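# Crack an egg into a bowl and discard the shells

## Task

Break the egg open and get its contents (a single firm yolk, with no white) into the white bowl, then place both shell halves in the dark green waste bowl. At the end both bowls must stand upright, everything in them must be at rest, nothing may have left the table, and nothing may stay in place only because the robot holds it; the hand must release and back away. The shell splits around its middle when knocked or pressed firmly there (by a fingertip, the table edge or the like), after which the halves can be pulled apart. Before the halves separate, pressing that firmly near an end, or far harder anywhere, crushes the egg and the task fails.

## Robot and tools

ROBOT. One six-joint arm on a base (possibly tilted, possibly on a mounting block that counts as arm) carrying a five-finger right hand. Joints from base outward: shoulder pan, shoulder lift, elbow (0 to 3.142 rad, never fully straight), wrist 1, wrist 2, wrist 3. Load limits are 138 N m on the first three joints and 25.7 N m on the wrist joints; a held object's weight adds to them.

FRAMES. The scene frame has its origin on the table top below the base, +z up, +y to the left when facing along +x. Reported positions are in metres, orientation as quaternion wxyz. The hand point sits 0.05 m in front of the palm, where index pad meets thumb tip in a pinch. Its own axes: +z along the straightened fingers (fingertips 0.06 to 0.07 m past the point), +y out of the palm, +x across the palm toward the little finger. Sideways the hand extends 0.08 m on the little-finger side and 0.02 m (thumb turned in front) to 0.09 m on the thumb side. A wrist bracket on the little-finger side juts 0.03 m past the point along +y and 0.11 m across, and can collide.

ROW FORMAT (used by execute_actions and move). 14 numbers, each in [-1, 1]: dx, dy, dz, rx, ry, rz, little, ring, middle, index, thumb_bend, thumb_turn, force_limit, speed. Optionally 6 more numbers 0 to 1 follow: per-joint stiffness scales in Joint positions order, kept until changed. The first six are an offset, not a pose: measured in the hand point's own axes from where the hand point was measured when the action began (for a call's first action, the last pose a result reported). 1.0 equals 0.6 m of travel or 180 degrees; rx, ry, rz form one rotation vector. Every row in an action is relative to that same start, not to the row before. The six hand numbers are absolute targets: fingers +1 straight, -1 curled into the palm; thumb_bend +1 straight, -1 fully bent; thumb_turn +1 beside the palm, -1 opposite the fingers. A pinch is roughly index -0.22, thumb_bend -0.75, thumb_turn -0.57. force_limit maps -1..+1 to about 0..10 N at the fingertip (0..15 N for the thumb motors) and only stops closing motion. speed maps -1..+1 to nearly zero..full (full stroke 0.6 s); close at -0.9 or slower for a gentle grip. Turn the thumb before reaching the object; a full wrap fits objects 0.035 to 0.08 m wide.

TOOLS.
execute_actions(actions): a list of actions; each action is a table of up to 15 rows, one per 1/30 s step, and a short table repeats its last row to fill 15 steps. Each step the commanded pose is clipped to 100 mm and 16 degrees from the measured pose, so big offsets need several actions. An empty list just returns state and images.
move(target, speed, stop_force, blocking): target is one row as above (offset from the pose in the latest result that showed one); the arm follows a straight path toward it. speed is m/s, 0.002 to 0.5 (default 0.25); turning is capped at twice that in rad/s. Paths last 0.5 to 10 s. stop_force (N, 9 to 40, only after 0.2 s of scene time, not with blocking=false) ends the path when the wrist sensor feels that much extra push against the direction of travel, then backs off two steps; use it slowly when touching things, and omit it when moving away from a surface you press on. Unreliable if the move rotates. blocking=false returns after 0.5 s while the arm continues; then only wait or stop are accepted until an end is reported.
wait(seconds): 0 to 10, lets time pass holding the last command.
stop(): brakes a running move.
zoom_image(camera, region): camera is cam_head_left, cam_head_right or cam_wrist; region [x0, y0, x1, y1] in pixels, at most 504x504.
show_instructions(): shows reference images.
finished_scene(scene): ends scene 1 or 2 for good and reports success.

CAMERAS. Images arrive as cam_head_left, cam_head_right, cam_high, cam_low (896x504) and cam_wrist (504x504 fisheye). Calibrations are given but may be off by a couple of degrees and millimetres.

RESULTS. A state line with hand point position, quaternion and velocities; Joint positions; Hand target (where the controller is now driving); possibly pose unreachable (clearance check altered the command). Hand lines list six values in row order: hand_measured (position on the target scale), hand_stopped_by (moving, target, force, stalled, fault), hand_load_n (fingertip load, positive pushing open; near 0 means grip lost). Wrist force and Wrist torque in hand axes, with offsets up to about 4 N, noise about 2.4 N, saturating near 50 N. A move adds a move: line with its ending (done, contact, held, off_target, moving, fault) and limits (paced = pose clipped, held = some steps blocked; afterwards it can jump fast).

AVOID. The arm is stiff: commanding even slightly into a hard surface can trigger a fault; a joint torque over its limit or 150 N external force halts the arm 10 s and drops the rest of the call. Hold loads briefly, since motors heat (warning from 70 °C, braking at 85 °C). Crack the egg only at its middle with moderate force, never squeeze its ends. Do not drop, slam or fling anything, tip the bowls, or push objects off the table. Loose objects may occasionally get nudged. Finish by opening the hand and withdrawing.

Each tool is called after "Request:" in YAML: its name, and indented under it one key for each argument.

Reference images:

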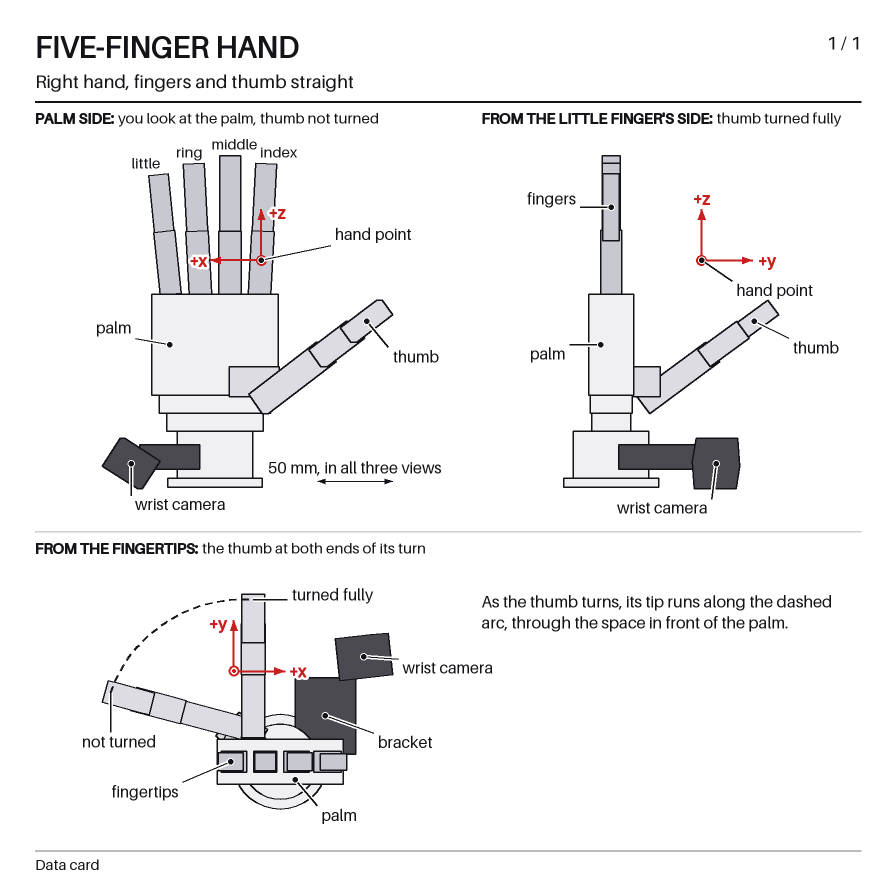

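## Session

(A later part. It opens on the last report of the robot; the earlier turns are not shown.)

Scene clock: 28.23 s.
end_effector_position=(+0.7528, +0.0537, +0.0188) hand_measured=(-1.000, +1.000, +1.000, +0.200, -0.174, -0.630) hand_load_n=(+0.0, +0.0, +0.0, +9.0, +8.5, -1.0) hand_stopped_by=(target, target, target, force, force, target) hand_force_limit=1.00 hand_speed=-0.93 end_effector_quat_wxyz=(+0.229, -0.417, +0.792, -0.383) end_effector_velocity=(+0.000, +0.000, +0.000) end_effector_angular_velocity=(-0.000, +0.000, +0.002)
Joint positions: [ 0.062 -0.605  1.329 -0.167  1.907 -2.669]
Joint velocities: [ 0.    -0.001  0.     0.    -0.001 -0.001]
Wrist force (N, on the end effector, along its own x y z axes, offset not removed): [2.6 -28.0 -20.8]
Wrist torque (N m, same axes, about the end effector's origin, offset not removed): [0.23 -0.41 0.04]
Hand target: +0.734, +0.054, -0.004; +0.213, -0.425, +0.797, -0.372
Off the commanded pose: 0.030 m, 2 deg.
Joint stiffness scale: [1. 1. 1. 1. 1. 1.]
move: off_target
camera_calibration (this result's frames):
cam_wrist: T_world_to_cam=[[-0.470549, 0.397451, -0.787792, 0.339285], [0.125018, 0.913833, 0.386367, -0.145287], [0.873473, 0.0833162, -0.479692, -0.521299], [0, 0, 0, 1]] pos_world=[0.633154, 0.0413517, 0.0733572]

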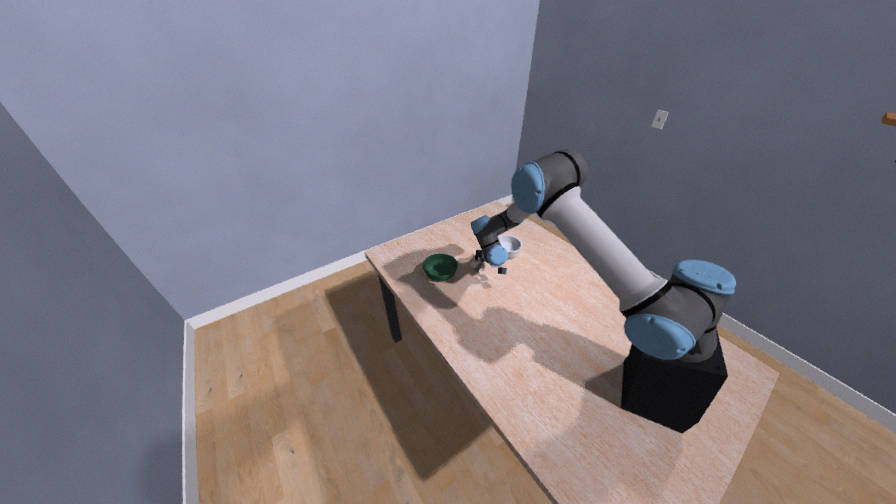

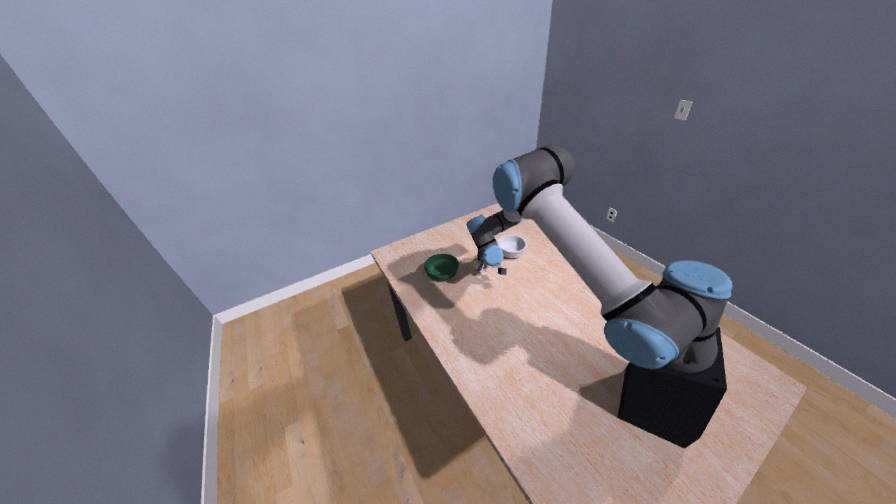

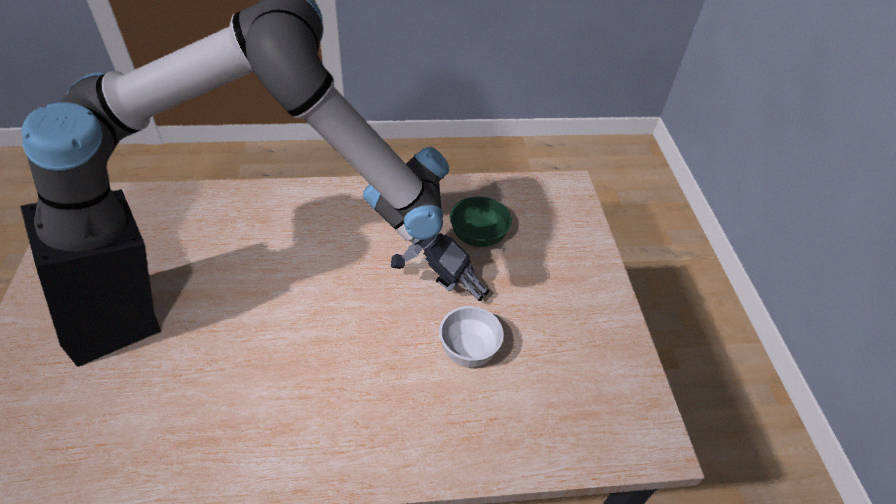

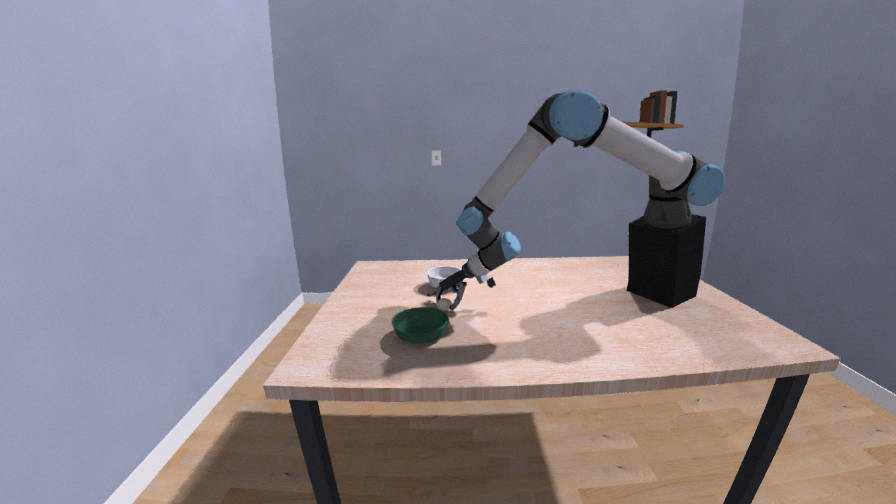

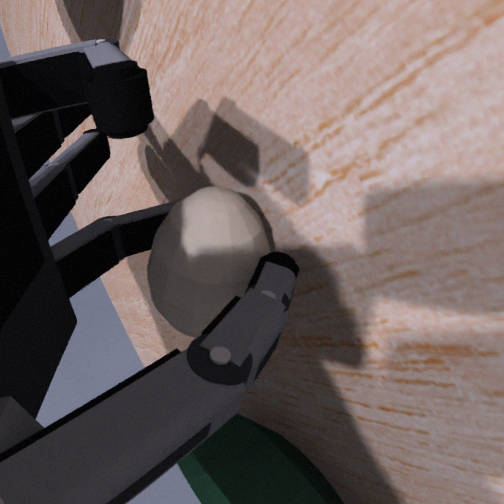

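Request:
execute_actions:
  actions:
    - [[0,-0.003,-0.003,0,0,0,-1,1,1,-0.15,-0.55,-0.63,1,-0.93]]
    - [[0,0,0,0,0,0,-1,1,1,-0.2,-0.55,-0.63,0.6,-0.93]]

Request:
move:
  target: [0,-0.066,-0.05,0,0,0,-1,1,1,-0.2,-0.55,-0.63,0.6,-0.93]
  speed: 0.06

Request:
zoom_image:
  camera: "cam_low"
  region: [400, 250, 500, 330]

Scene clock: 31.63 s.
end_effector_position=(+0.7531, +0.0538, +0.0203) hand_measured=(-1.000, +1.000, +1.000, +0.200, -0.174, -0.630) hand_load_n=(+0.0, +0.0, +0.0, +9.5, +10.5, -1.5) hand_stopped_by=(target, target, target, force, force, target) hand_force_limit=0.60 hand_speed=-0.93 end_effector_quat_wxyz=(+0.229, -0.416, +0.792, -0.383) end_effector_velocity=(+0.001, +0.000, +0.001) end_effector_angular_velocity=(+0.001, -0.001, +0.000)
Joint positions: [ 0.062 -0.607  1.33  -0.166  1.907 -2.669]
Joint velocities: [-0.    -0.001 -0.     0.    -0.001  0.   ]
Wrist force (N, on the end effector, along its own x y z axes, offset not removed): [1.9 -2.7 0.5]
Wrist torque (N m, same axes, about the end effector's origin, offset not removed): [-0.61 -0.41 0.03]
Hand target: +0.753, +0.054, +0.020; +0.229, -0.416, +0.792, -0.383
Off the commanded pose: 0.000 m, 0 deg.
Joint stiffness scale: [1. 1. 1. 1. 1. 1.]
camera_calibration (this result's frames):
cam_wrist: T_world_to_cam=[[-0.47008, 0.397439, -0.788078, 0.340178], [0.124743, 0.913835, 0.386452, -0.145826], [0.873765, 0.083356, -0.479153, -0.521093], [0, 0, 0, 1]] pos_world=[0.633414, 0.0414978, 0.0747583]

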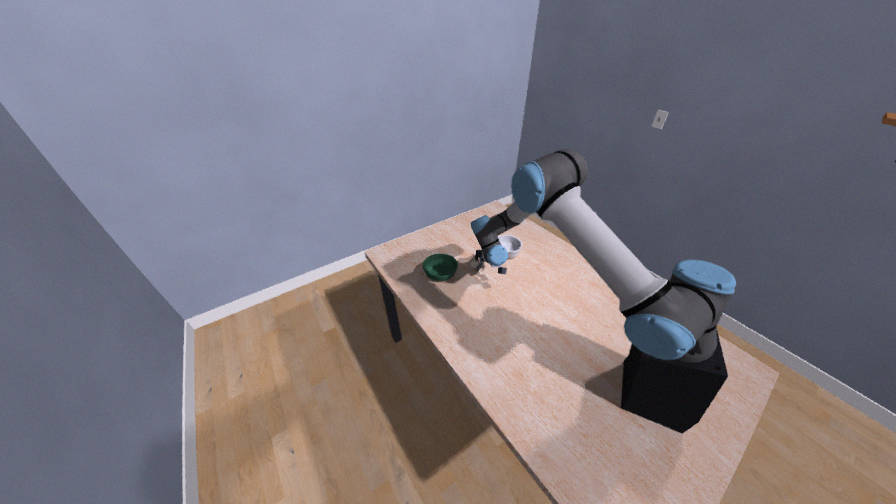

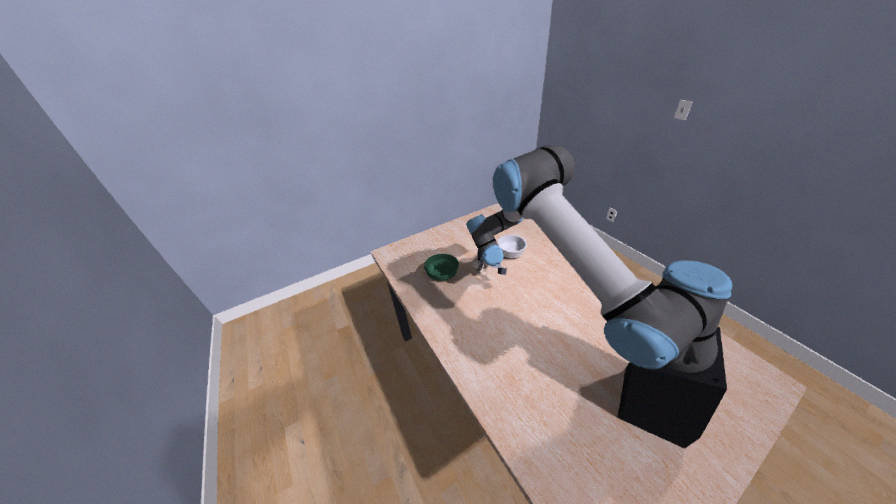

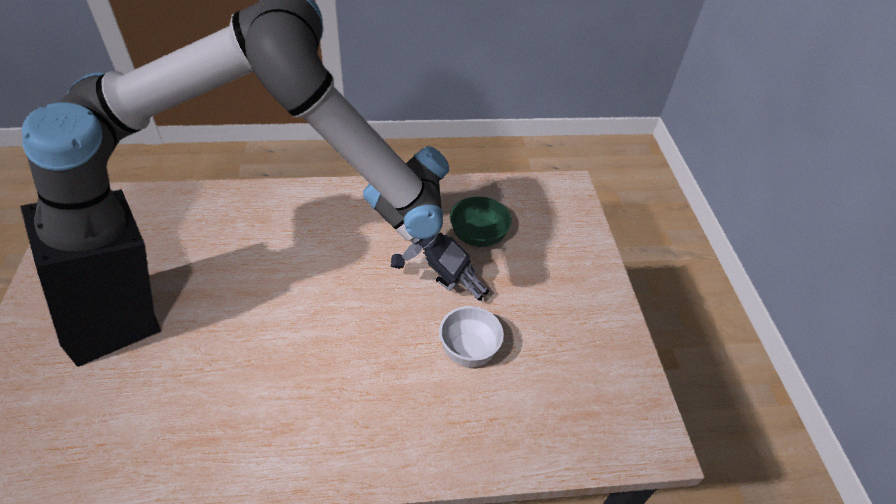

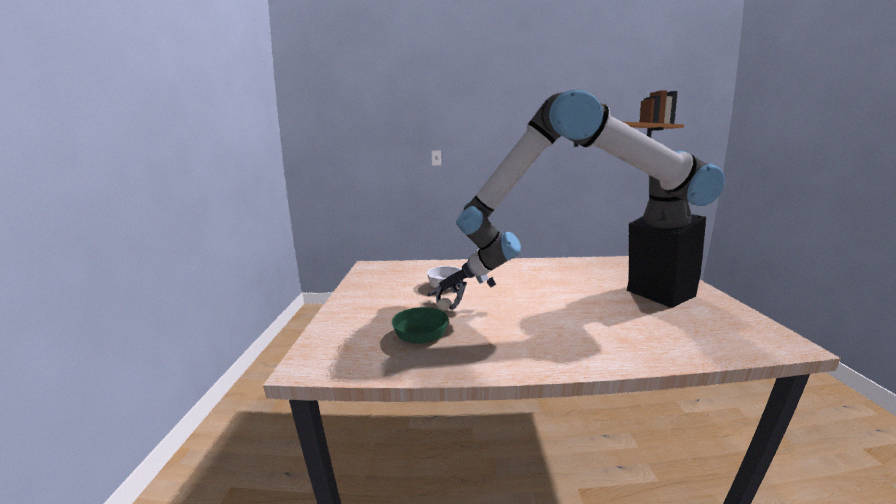

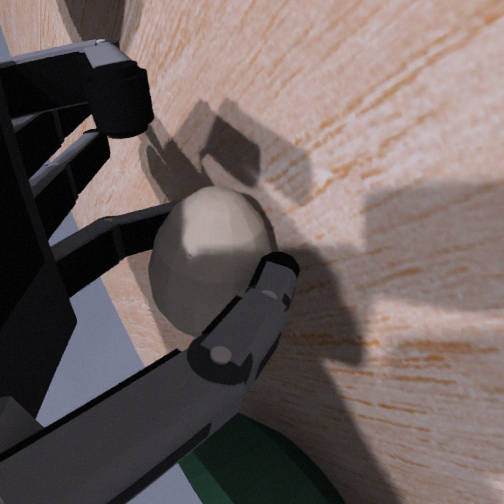

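Scene clock: 32.93 s.
end_effector_position=(+0.7530, +0.0534, +0.0692) hand_measured=(-1.000, +1.000, +1.000, +0.200, -0.174, -0.630) hand_load_n=(+0.0, +0.0, +0.0, +9.5, +10.5, -1.5) hand_stopped_by=(target, target, target, force, force, target) hand_force_limit=0.60 hand_speed=-0.93 end_effector_quat_wxyz=(+0.230, -0.417, +0.792, -0.383) end_effector_velocity=(-0.004, -0.000, -0.002) end_effector_angular_velocity=(+0.002, +0.009, -0.001)
Joint positions: [ 0.052 -0.702  1.372 -0.118  1.898 -2.675]
Joint velocities: [-0.001 -0.     0.006  0.004 -0.002  0.   ]
Wrist force (N, on the end effector, along its own x y z axes, offset not removed): [-1.9 -0.8 -1.2]
Wrist torque (N m, same axes, about the end effector's origin, offset not removed): [-0.19 0.29 0.02]
Hand target: +0.752, +0.052, +0.070; +0.229, -0.416, +0.792, -0.383
Off the commanded pose: 0.002 m, 0 deg.
Joint stiffness scale: [1. 1. 1. 1. 1. 1.]
move: done
camera_calibration (this result's frames):
cam_wrist: T_world_to_cam=[[-0.468995, 0.396897, -0.788997, 0.378146], [0.12303, 0.913987, 0.386641, -0.163026], [0.87459, 0.0842625, -0.477486, -0.498315], [0, 0, 0, 1]] pos_world=[0.633227, 0.0409085, 0.12345]

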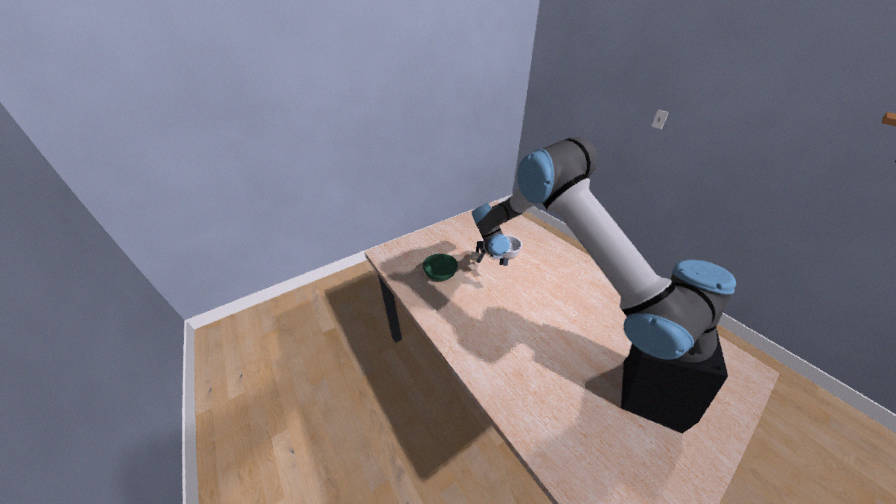

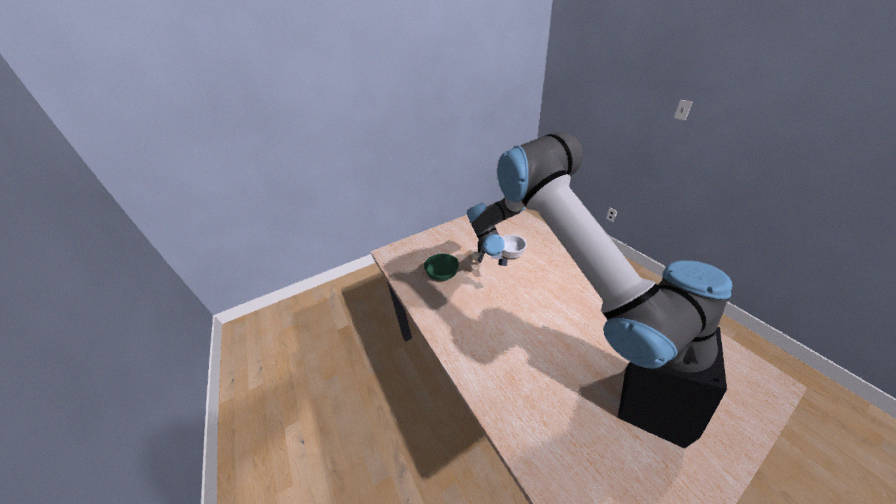

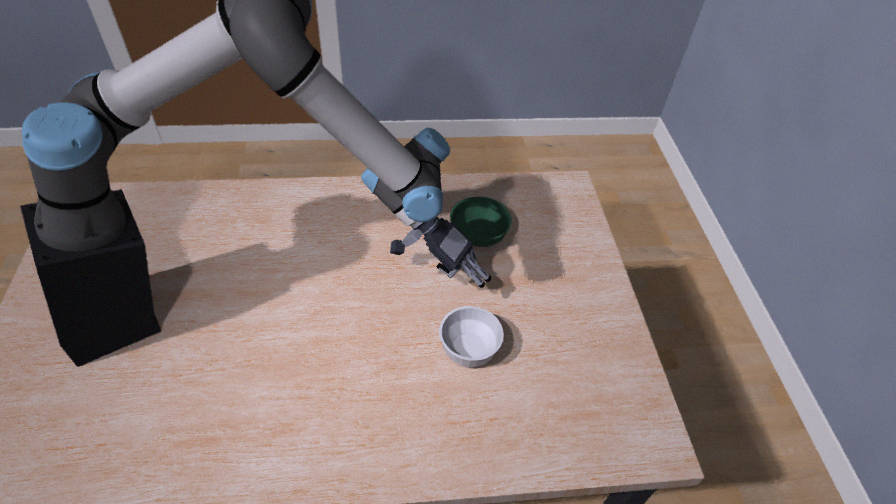

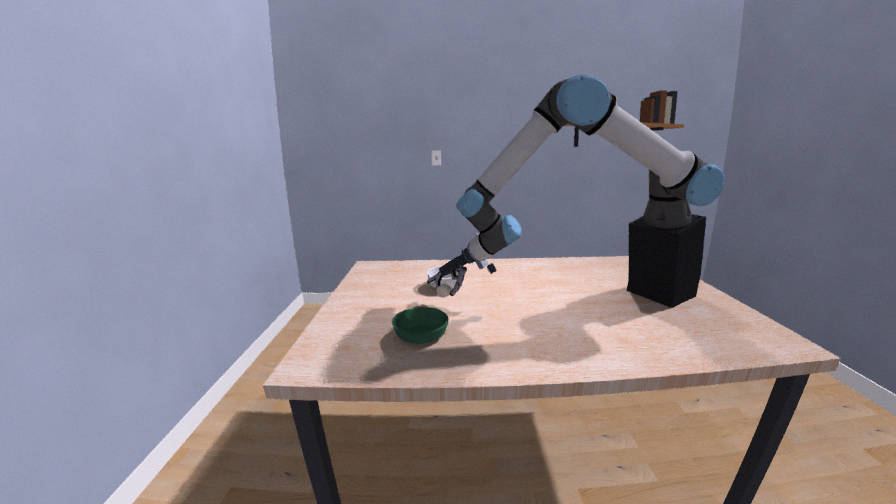

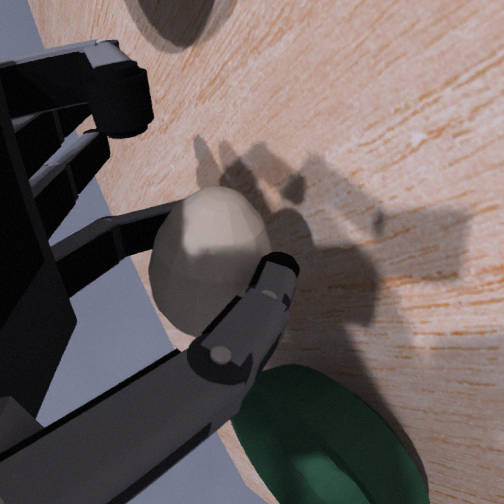

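Region (400, 250, 500, 330) of cam_low's 896x504 image, scaled by 5.040, with more detail than that image has; it fills the top 403 rows of this view, and the rest is white.

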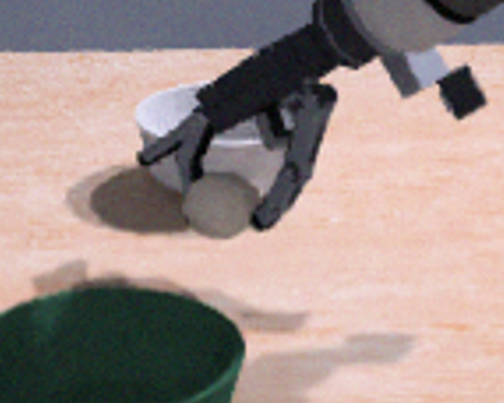

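Request:
execute_actions:
  actions:
    - [[0,0,0,-0.035,0,0,-1,1,1,-0.2,-0.6,-0.63,1,-0.93]]
    - [[0,0,0,0,0,0,-1,1,1,-0.2,-0.6,-0.63,1,-0.93]]
    - [[0,0.085,0.08,0,0,0,-1,1,1,-0.2,-0.6,-0.63,1,-0.93],[0,0.085,0.08,0,0,0,-1,1,1,-0.2,-0.6,-0.63,1,-0.93],[0,0.085,0.08,0,0,0,-1,1,1,-0.2,-0.6,-0.63,1,-0.93],[0,0.085,0.08,0,0,0,-1,1,1,-0.2,-0.6,-0.63,1,-0.93],[0,0.085,0.08,0,0,0,-1,1,1,-0.2,-0.6,-0.63,1,-0.93],[0,0.085,0.08,0,0,0,-1,1,1,-0.2,-0.6,-0.63,1,-0.93],[0,0.085,0.08,0,0,0,-1,1,1,-0.2,-0.6,-0.63,1,-0.93],[0,0.085,0.08,0,0,0,-1,1,1,-0.2,-0.6,-0.63,1,-0.93],[0,0.085,0.08,0,0,0,-1,1,1,-0.2,-0.6,-0.63,1,-0.93],[0,0.085,0.08,0,0,0,-1,1,1,-0.2,-0.6,-0.63,1,-0.93],[0,0.04,0.037,0,0,0,-1,1,1,-0.2,-0.6,-0.63,1,-0.93]]

Scene clock: 34.80 s.
end_effector_position=(+0.7587, +0.0548, +0.0239) hand_measured=(-1.000, +1.000, +1.000, +0.200, -0.206, -0.630) hand_load_n=(+0.0, +0.0, +0.0, +12.5, +13.5, -2.5) hand_stopped_by=(target, target, target, force, force, target) hand_force_limit=1.00 hand_speed=-0.93 end_effector_quat_wxyz=(+0.214, -0.426, +0.808, -0.346) end_effector_velocity=(-0.044, +0.011, +0.025) end_effector_angular_velocity=(+0.015, +0.113, +0.012)
Joint positions: [ 0.042 -0.593  1.249 -0.025  1.844 -2.653]
Joint velocities: [ 0.    -0.086  0.083  0.112 -0.024 -0.012]
Wrist force (N, on the end effector, along its own x y z axes, offset not removed): [0.4 -1.5 -1.9]
Wrist torque (N m, same axes, about the end effector's origin, offset not removed): [-0.25 -0.08 -0.04]
Hand target: +0.755, +0.055, +0.037; +0.210, -0.428, +0.809, -0.343
Off the commanded pose: 0.014 m, 1 deg.
Joint stiffness scale: [1. 1. 1. 1. 1. 1.]
camera_calibration (this result's frames):
cam_wrist: T_world_to_cam=[[-0.525092, 0.435542, -0.731151, 0.383595], [0.147139, 0.892644, 0.426072, -0.165567], [0.838229, 0.116146, -0.532805, -0.497905], [0, 0, 0, 1]] pos_world=[0.643142, 0.0385499, 0.0857221]

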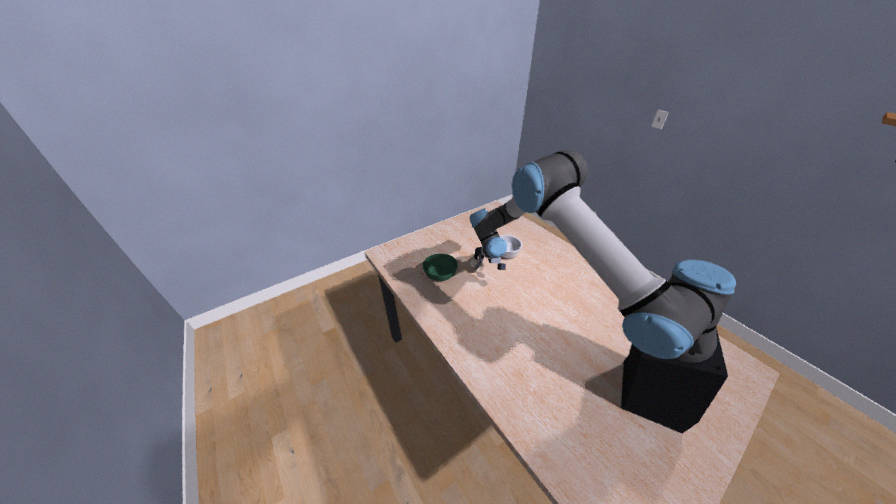

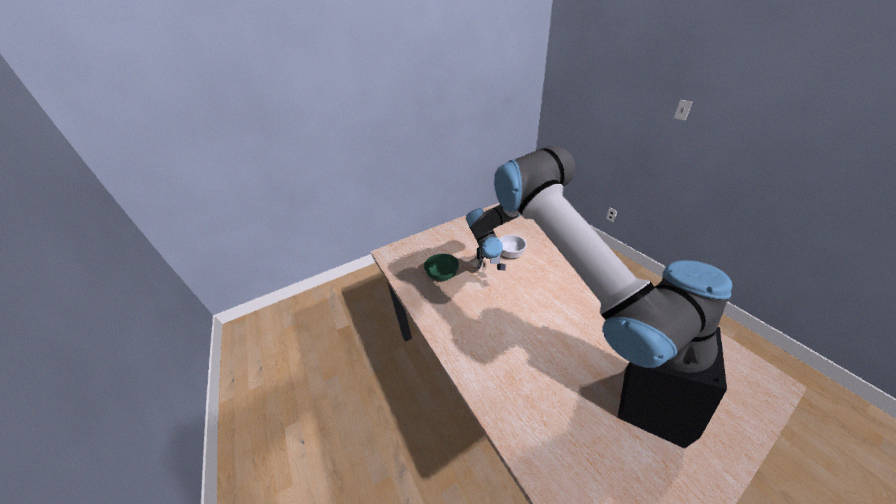

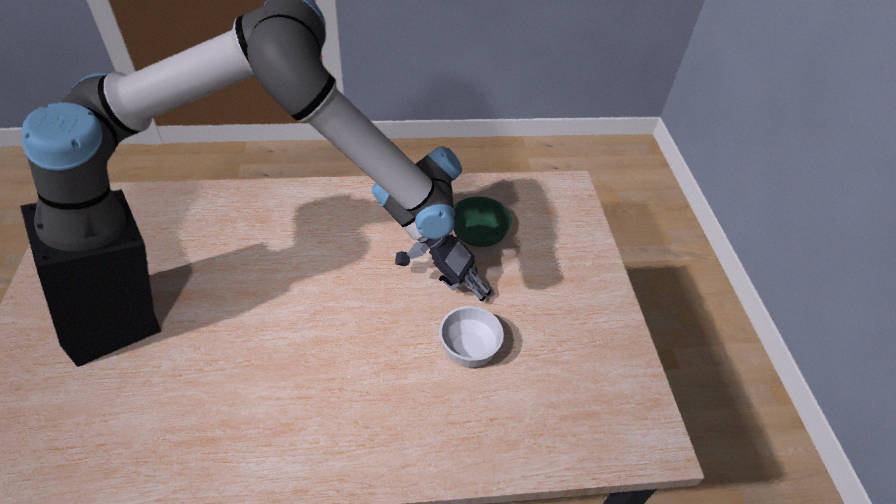

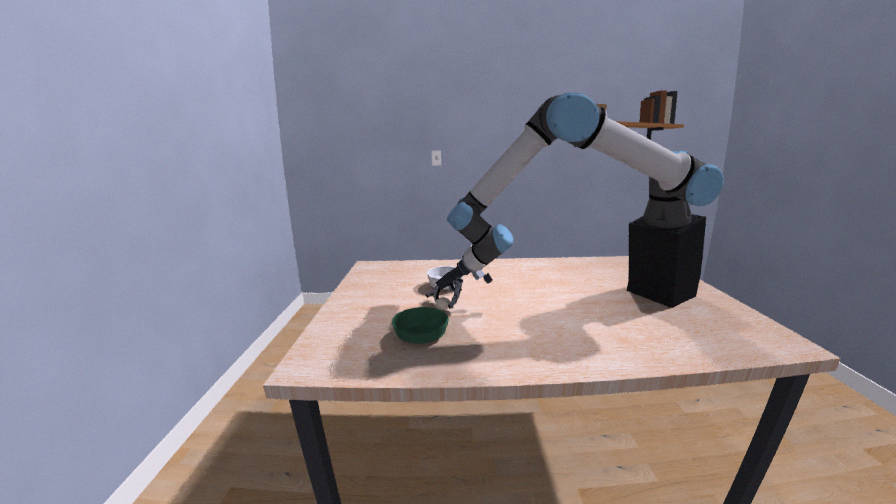

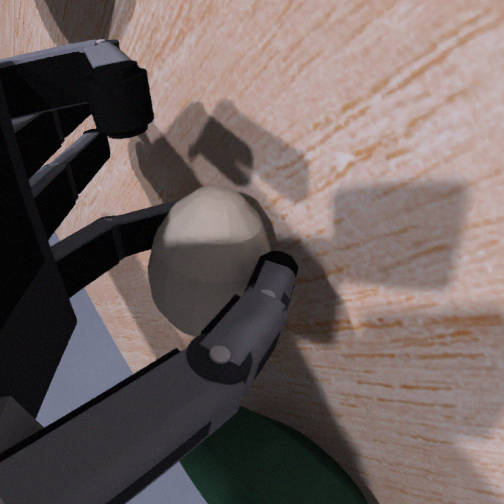

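Request:
wait:
  seconds: 0.2

Request:
zoom_image:
  camera: "cam_low"
  region: [400, 250, 500, 330]

Scene clock: 35.20 s.
end_effector_position=(+0.7565, +0.0566, +0.0364) hand_measured=(-1.000, +1.000, +1.000, +0.200, -0.206, -0.630) hand_load_n=(+0.0, +0.0, +0.0, +12.5, +13.5, -2.5) hand_stopped_by=(target, target, target, force, force, target) hand_force_limit=1.00 hand_speed=-0.93 end_effector_quat_wxyz=(+0.212, -0.428, +0.809, -0.344) end_effector_velocity=(-0.005, -0.001, -0.002) end_effector_angular_velocity=(+0.002, +0.014, -0.002)
Joint positions: [ 0.041 -0.618  1.261 -0.006  1.841 -2.655]
Joint velocities: [-0.002 -0.     0.006  0.009 -0.002 -0.   ]
Wrist force (N, on the end effector, along its own x y z axes, offset not removed): [-0.3 -2.1 -1.3]
Wrist torque (N m, same axes, about the end effector's origin, offset not removed): [-0.36 0.13 -0.24]
Hand target: +0.755, +0.055, +0.037; +0.210, -0.428, +0.809, -0.343
Off the commanded pose: 0.002 m, 0 deg.
Joint stiffness scale: [1. 1. 1. 1. 1. 1.]
wait: 0.20 s; no rest
camera_calibration (this result's frames):
cam_wrist: T_world_to_cam=[[-0.531235, 0.435257, -0.726871, 0.395324], [0.147974, 0.892423, 0.426245, -0.172812], [0.834202, 0.118878, -0.538493, -0.48645], [0, 0, 0, 1]] pos_world=[0.641379, 0.0399821, 0.0990597]

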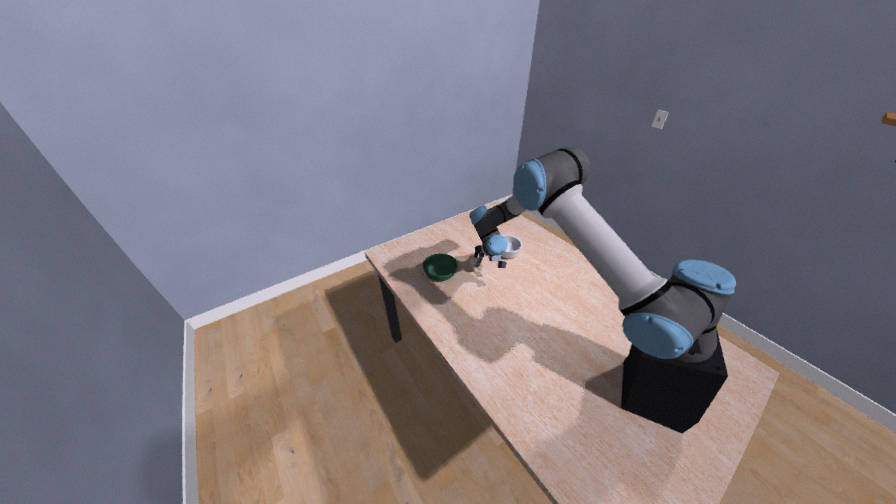

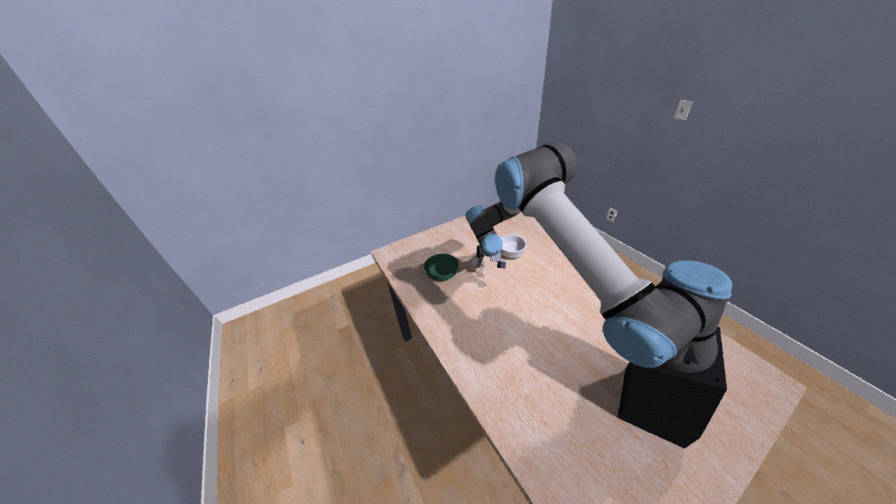

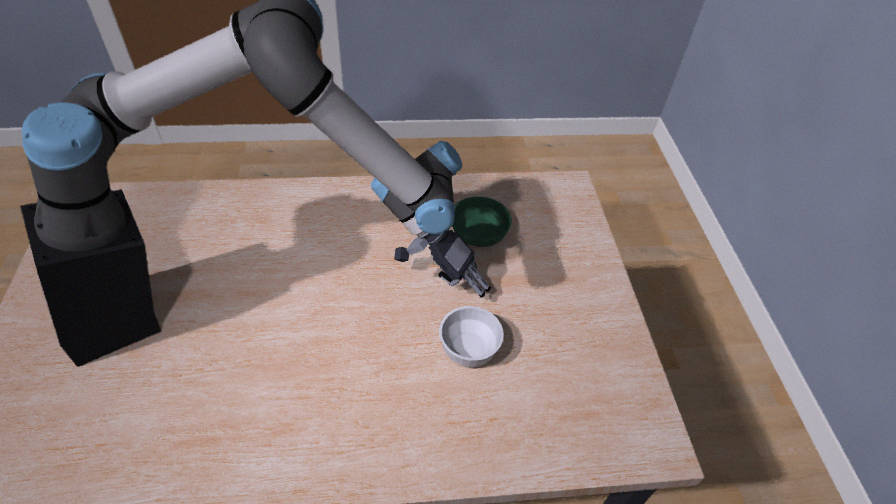

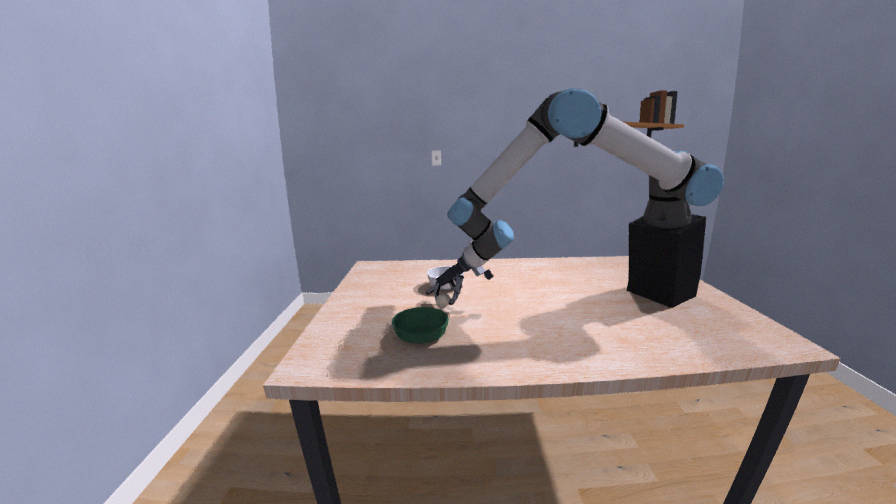

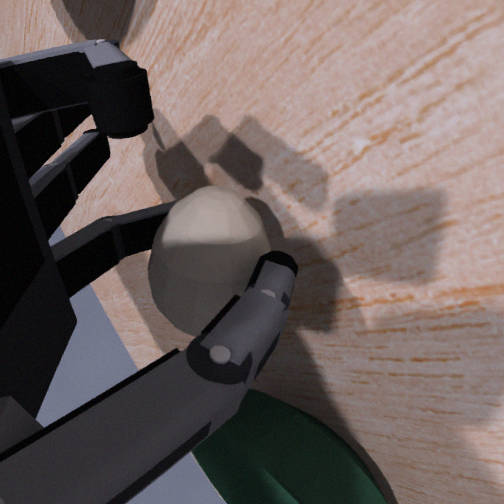

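Region (400, 250, 500, 330) of cam_low's 896x504 image, scaled by 5.040, with more detail than that image has; it fills the top 403 rows of this view, and the rest is white.

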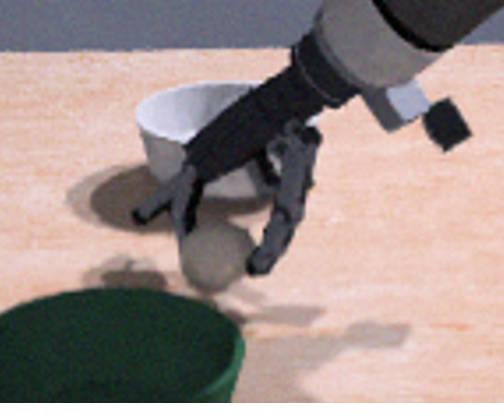

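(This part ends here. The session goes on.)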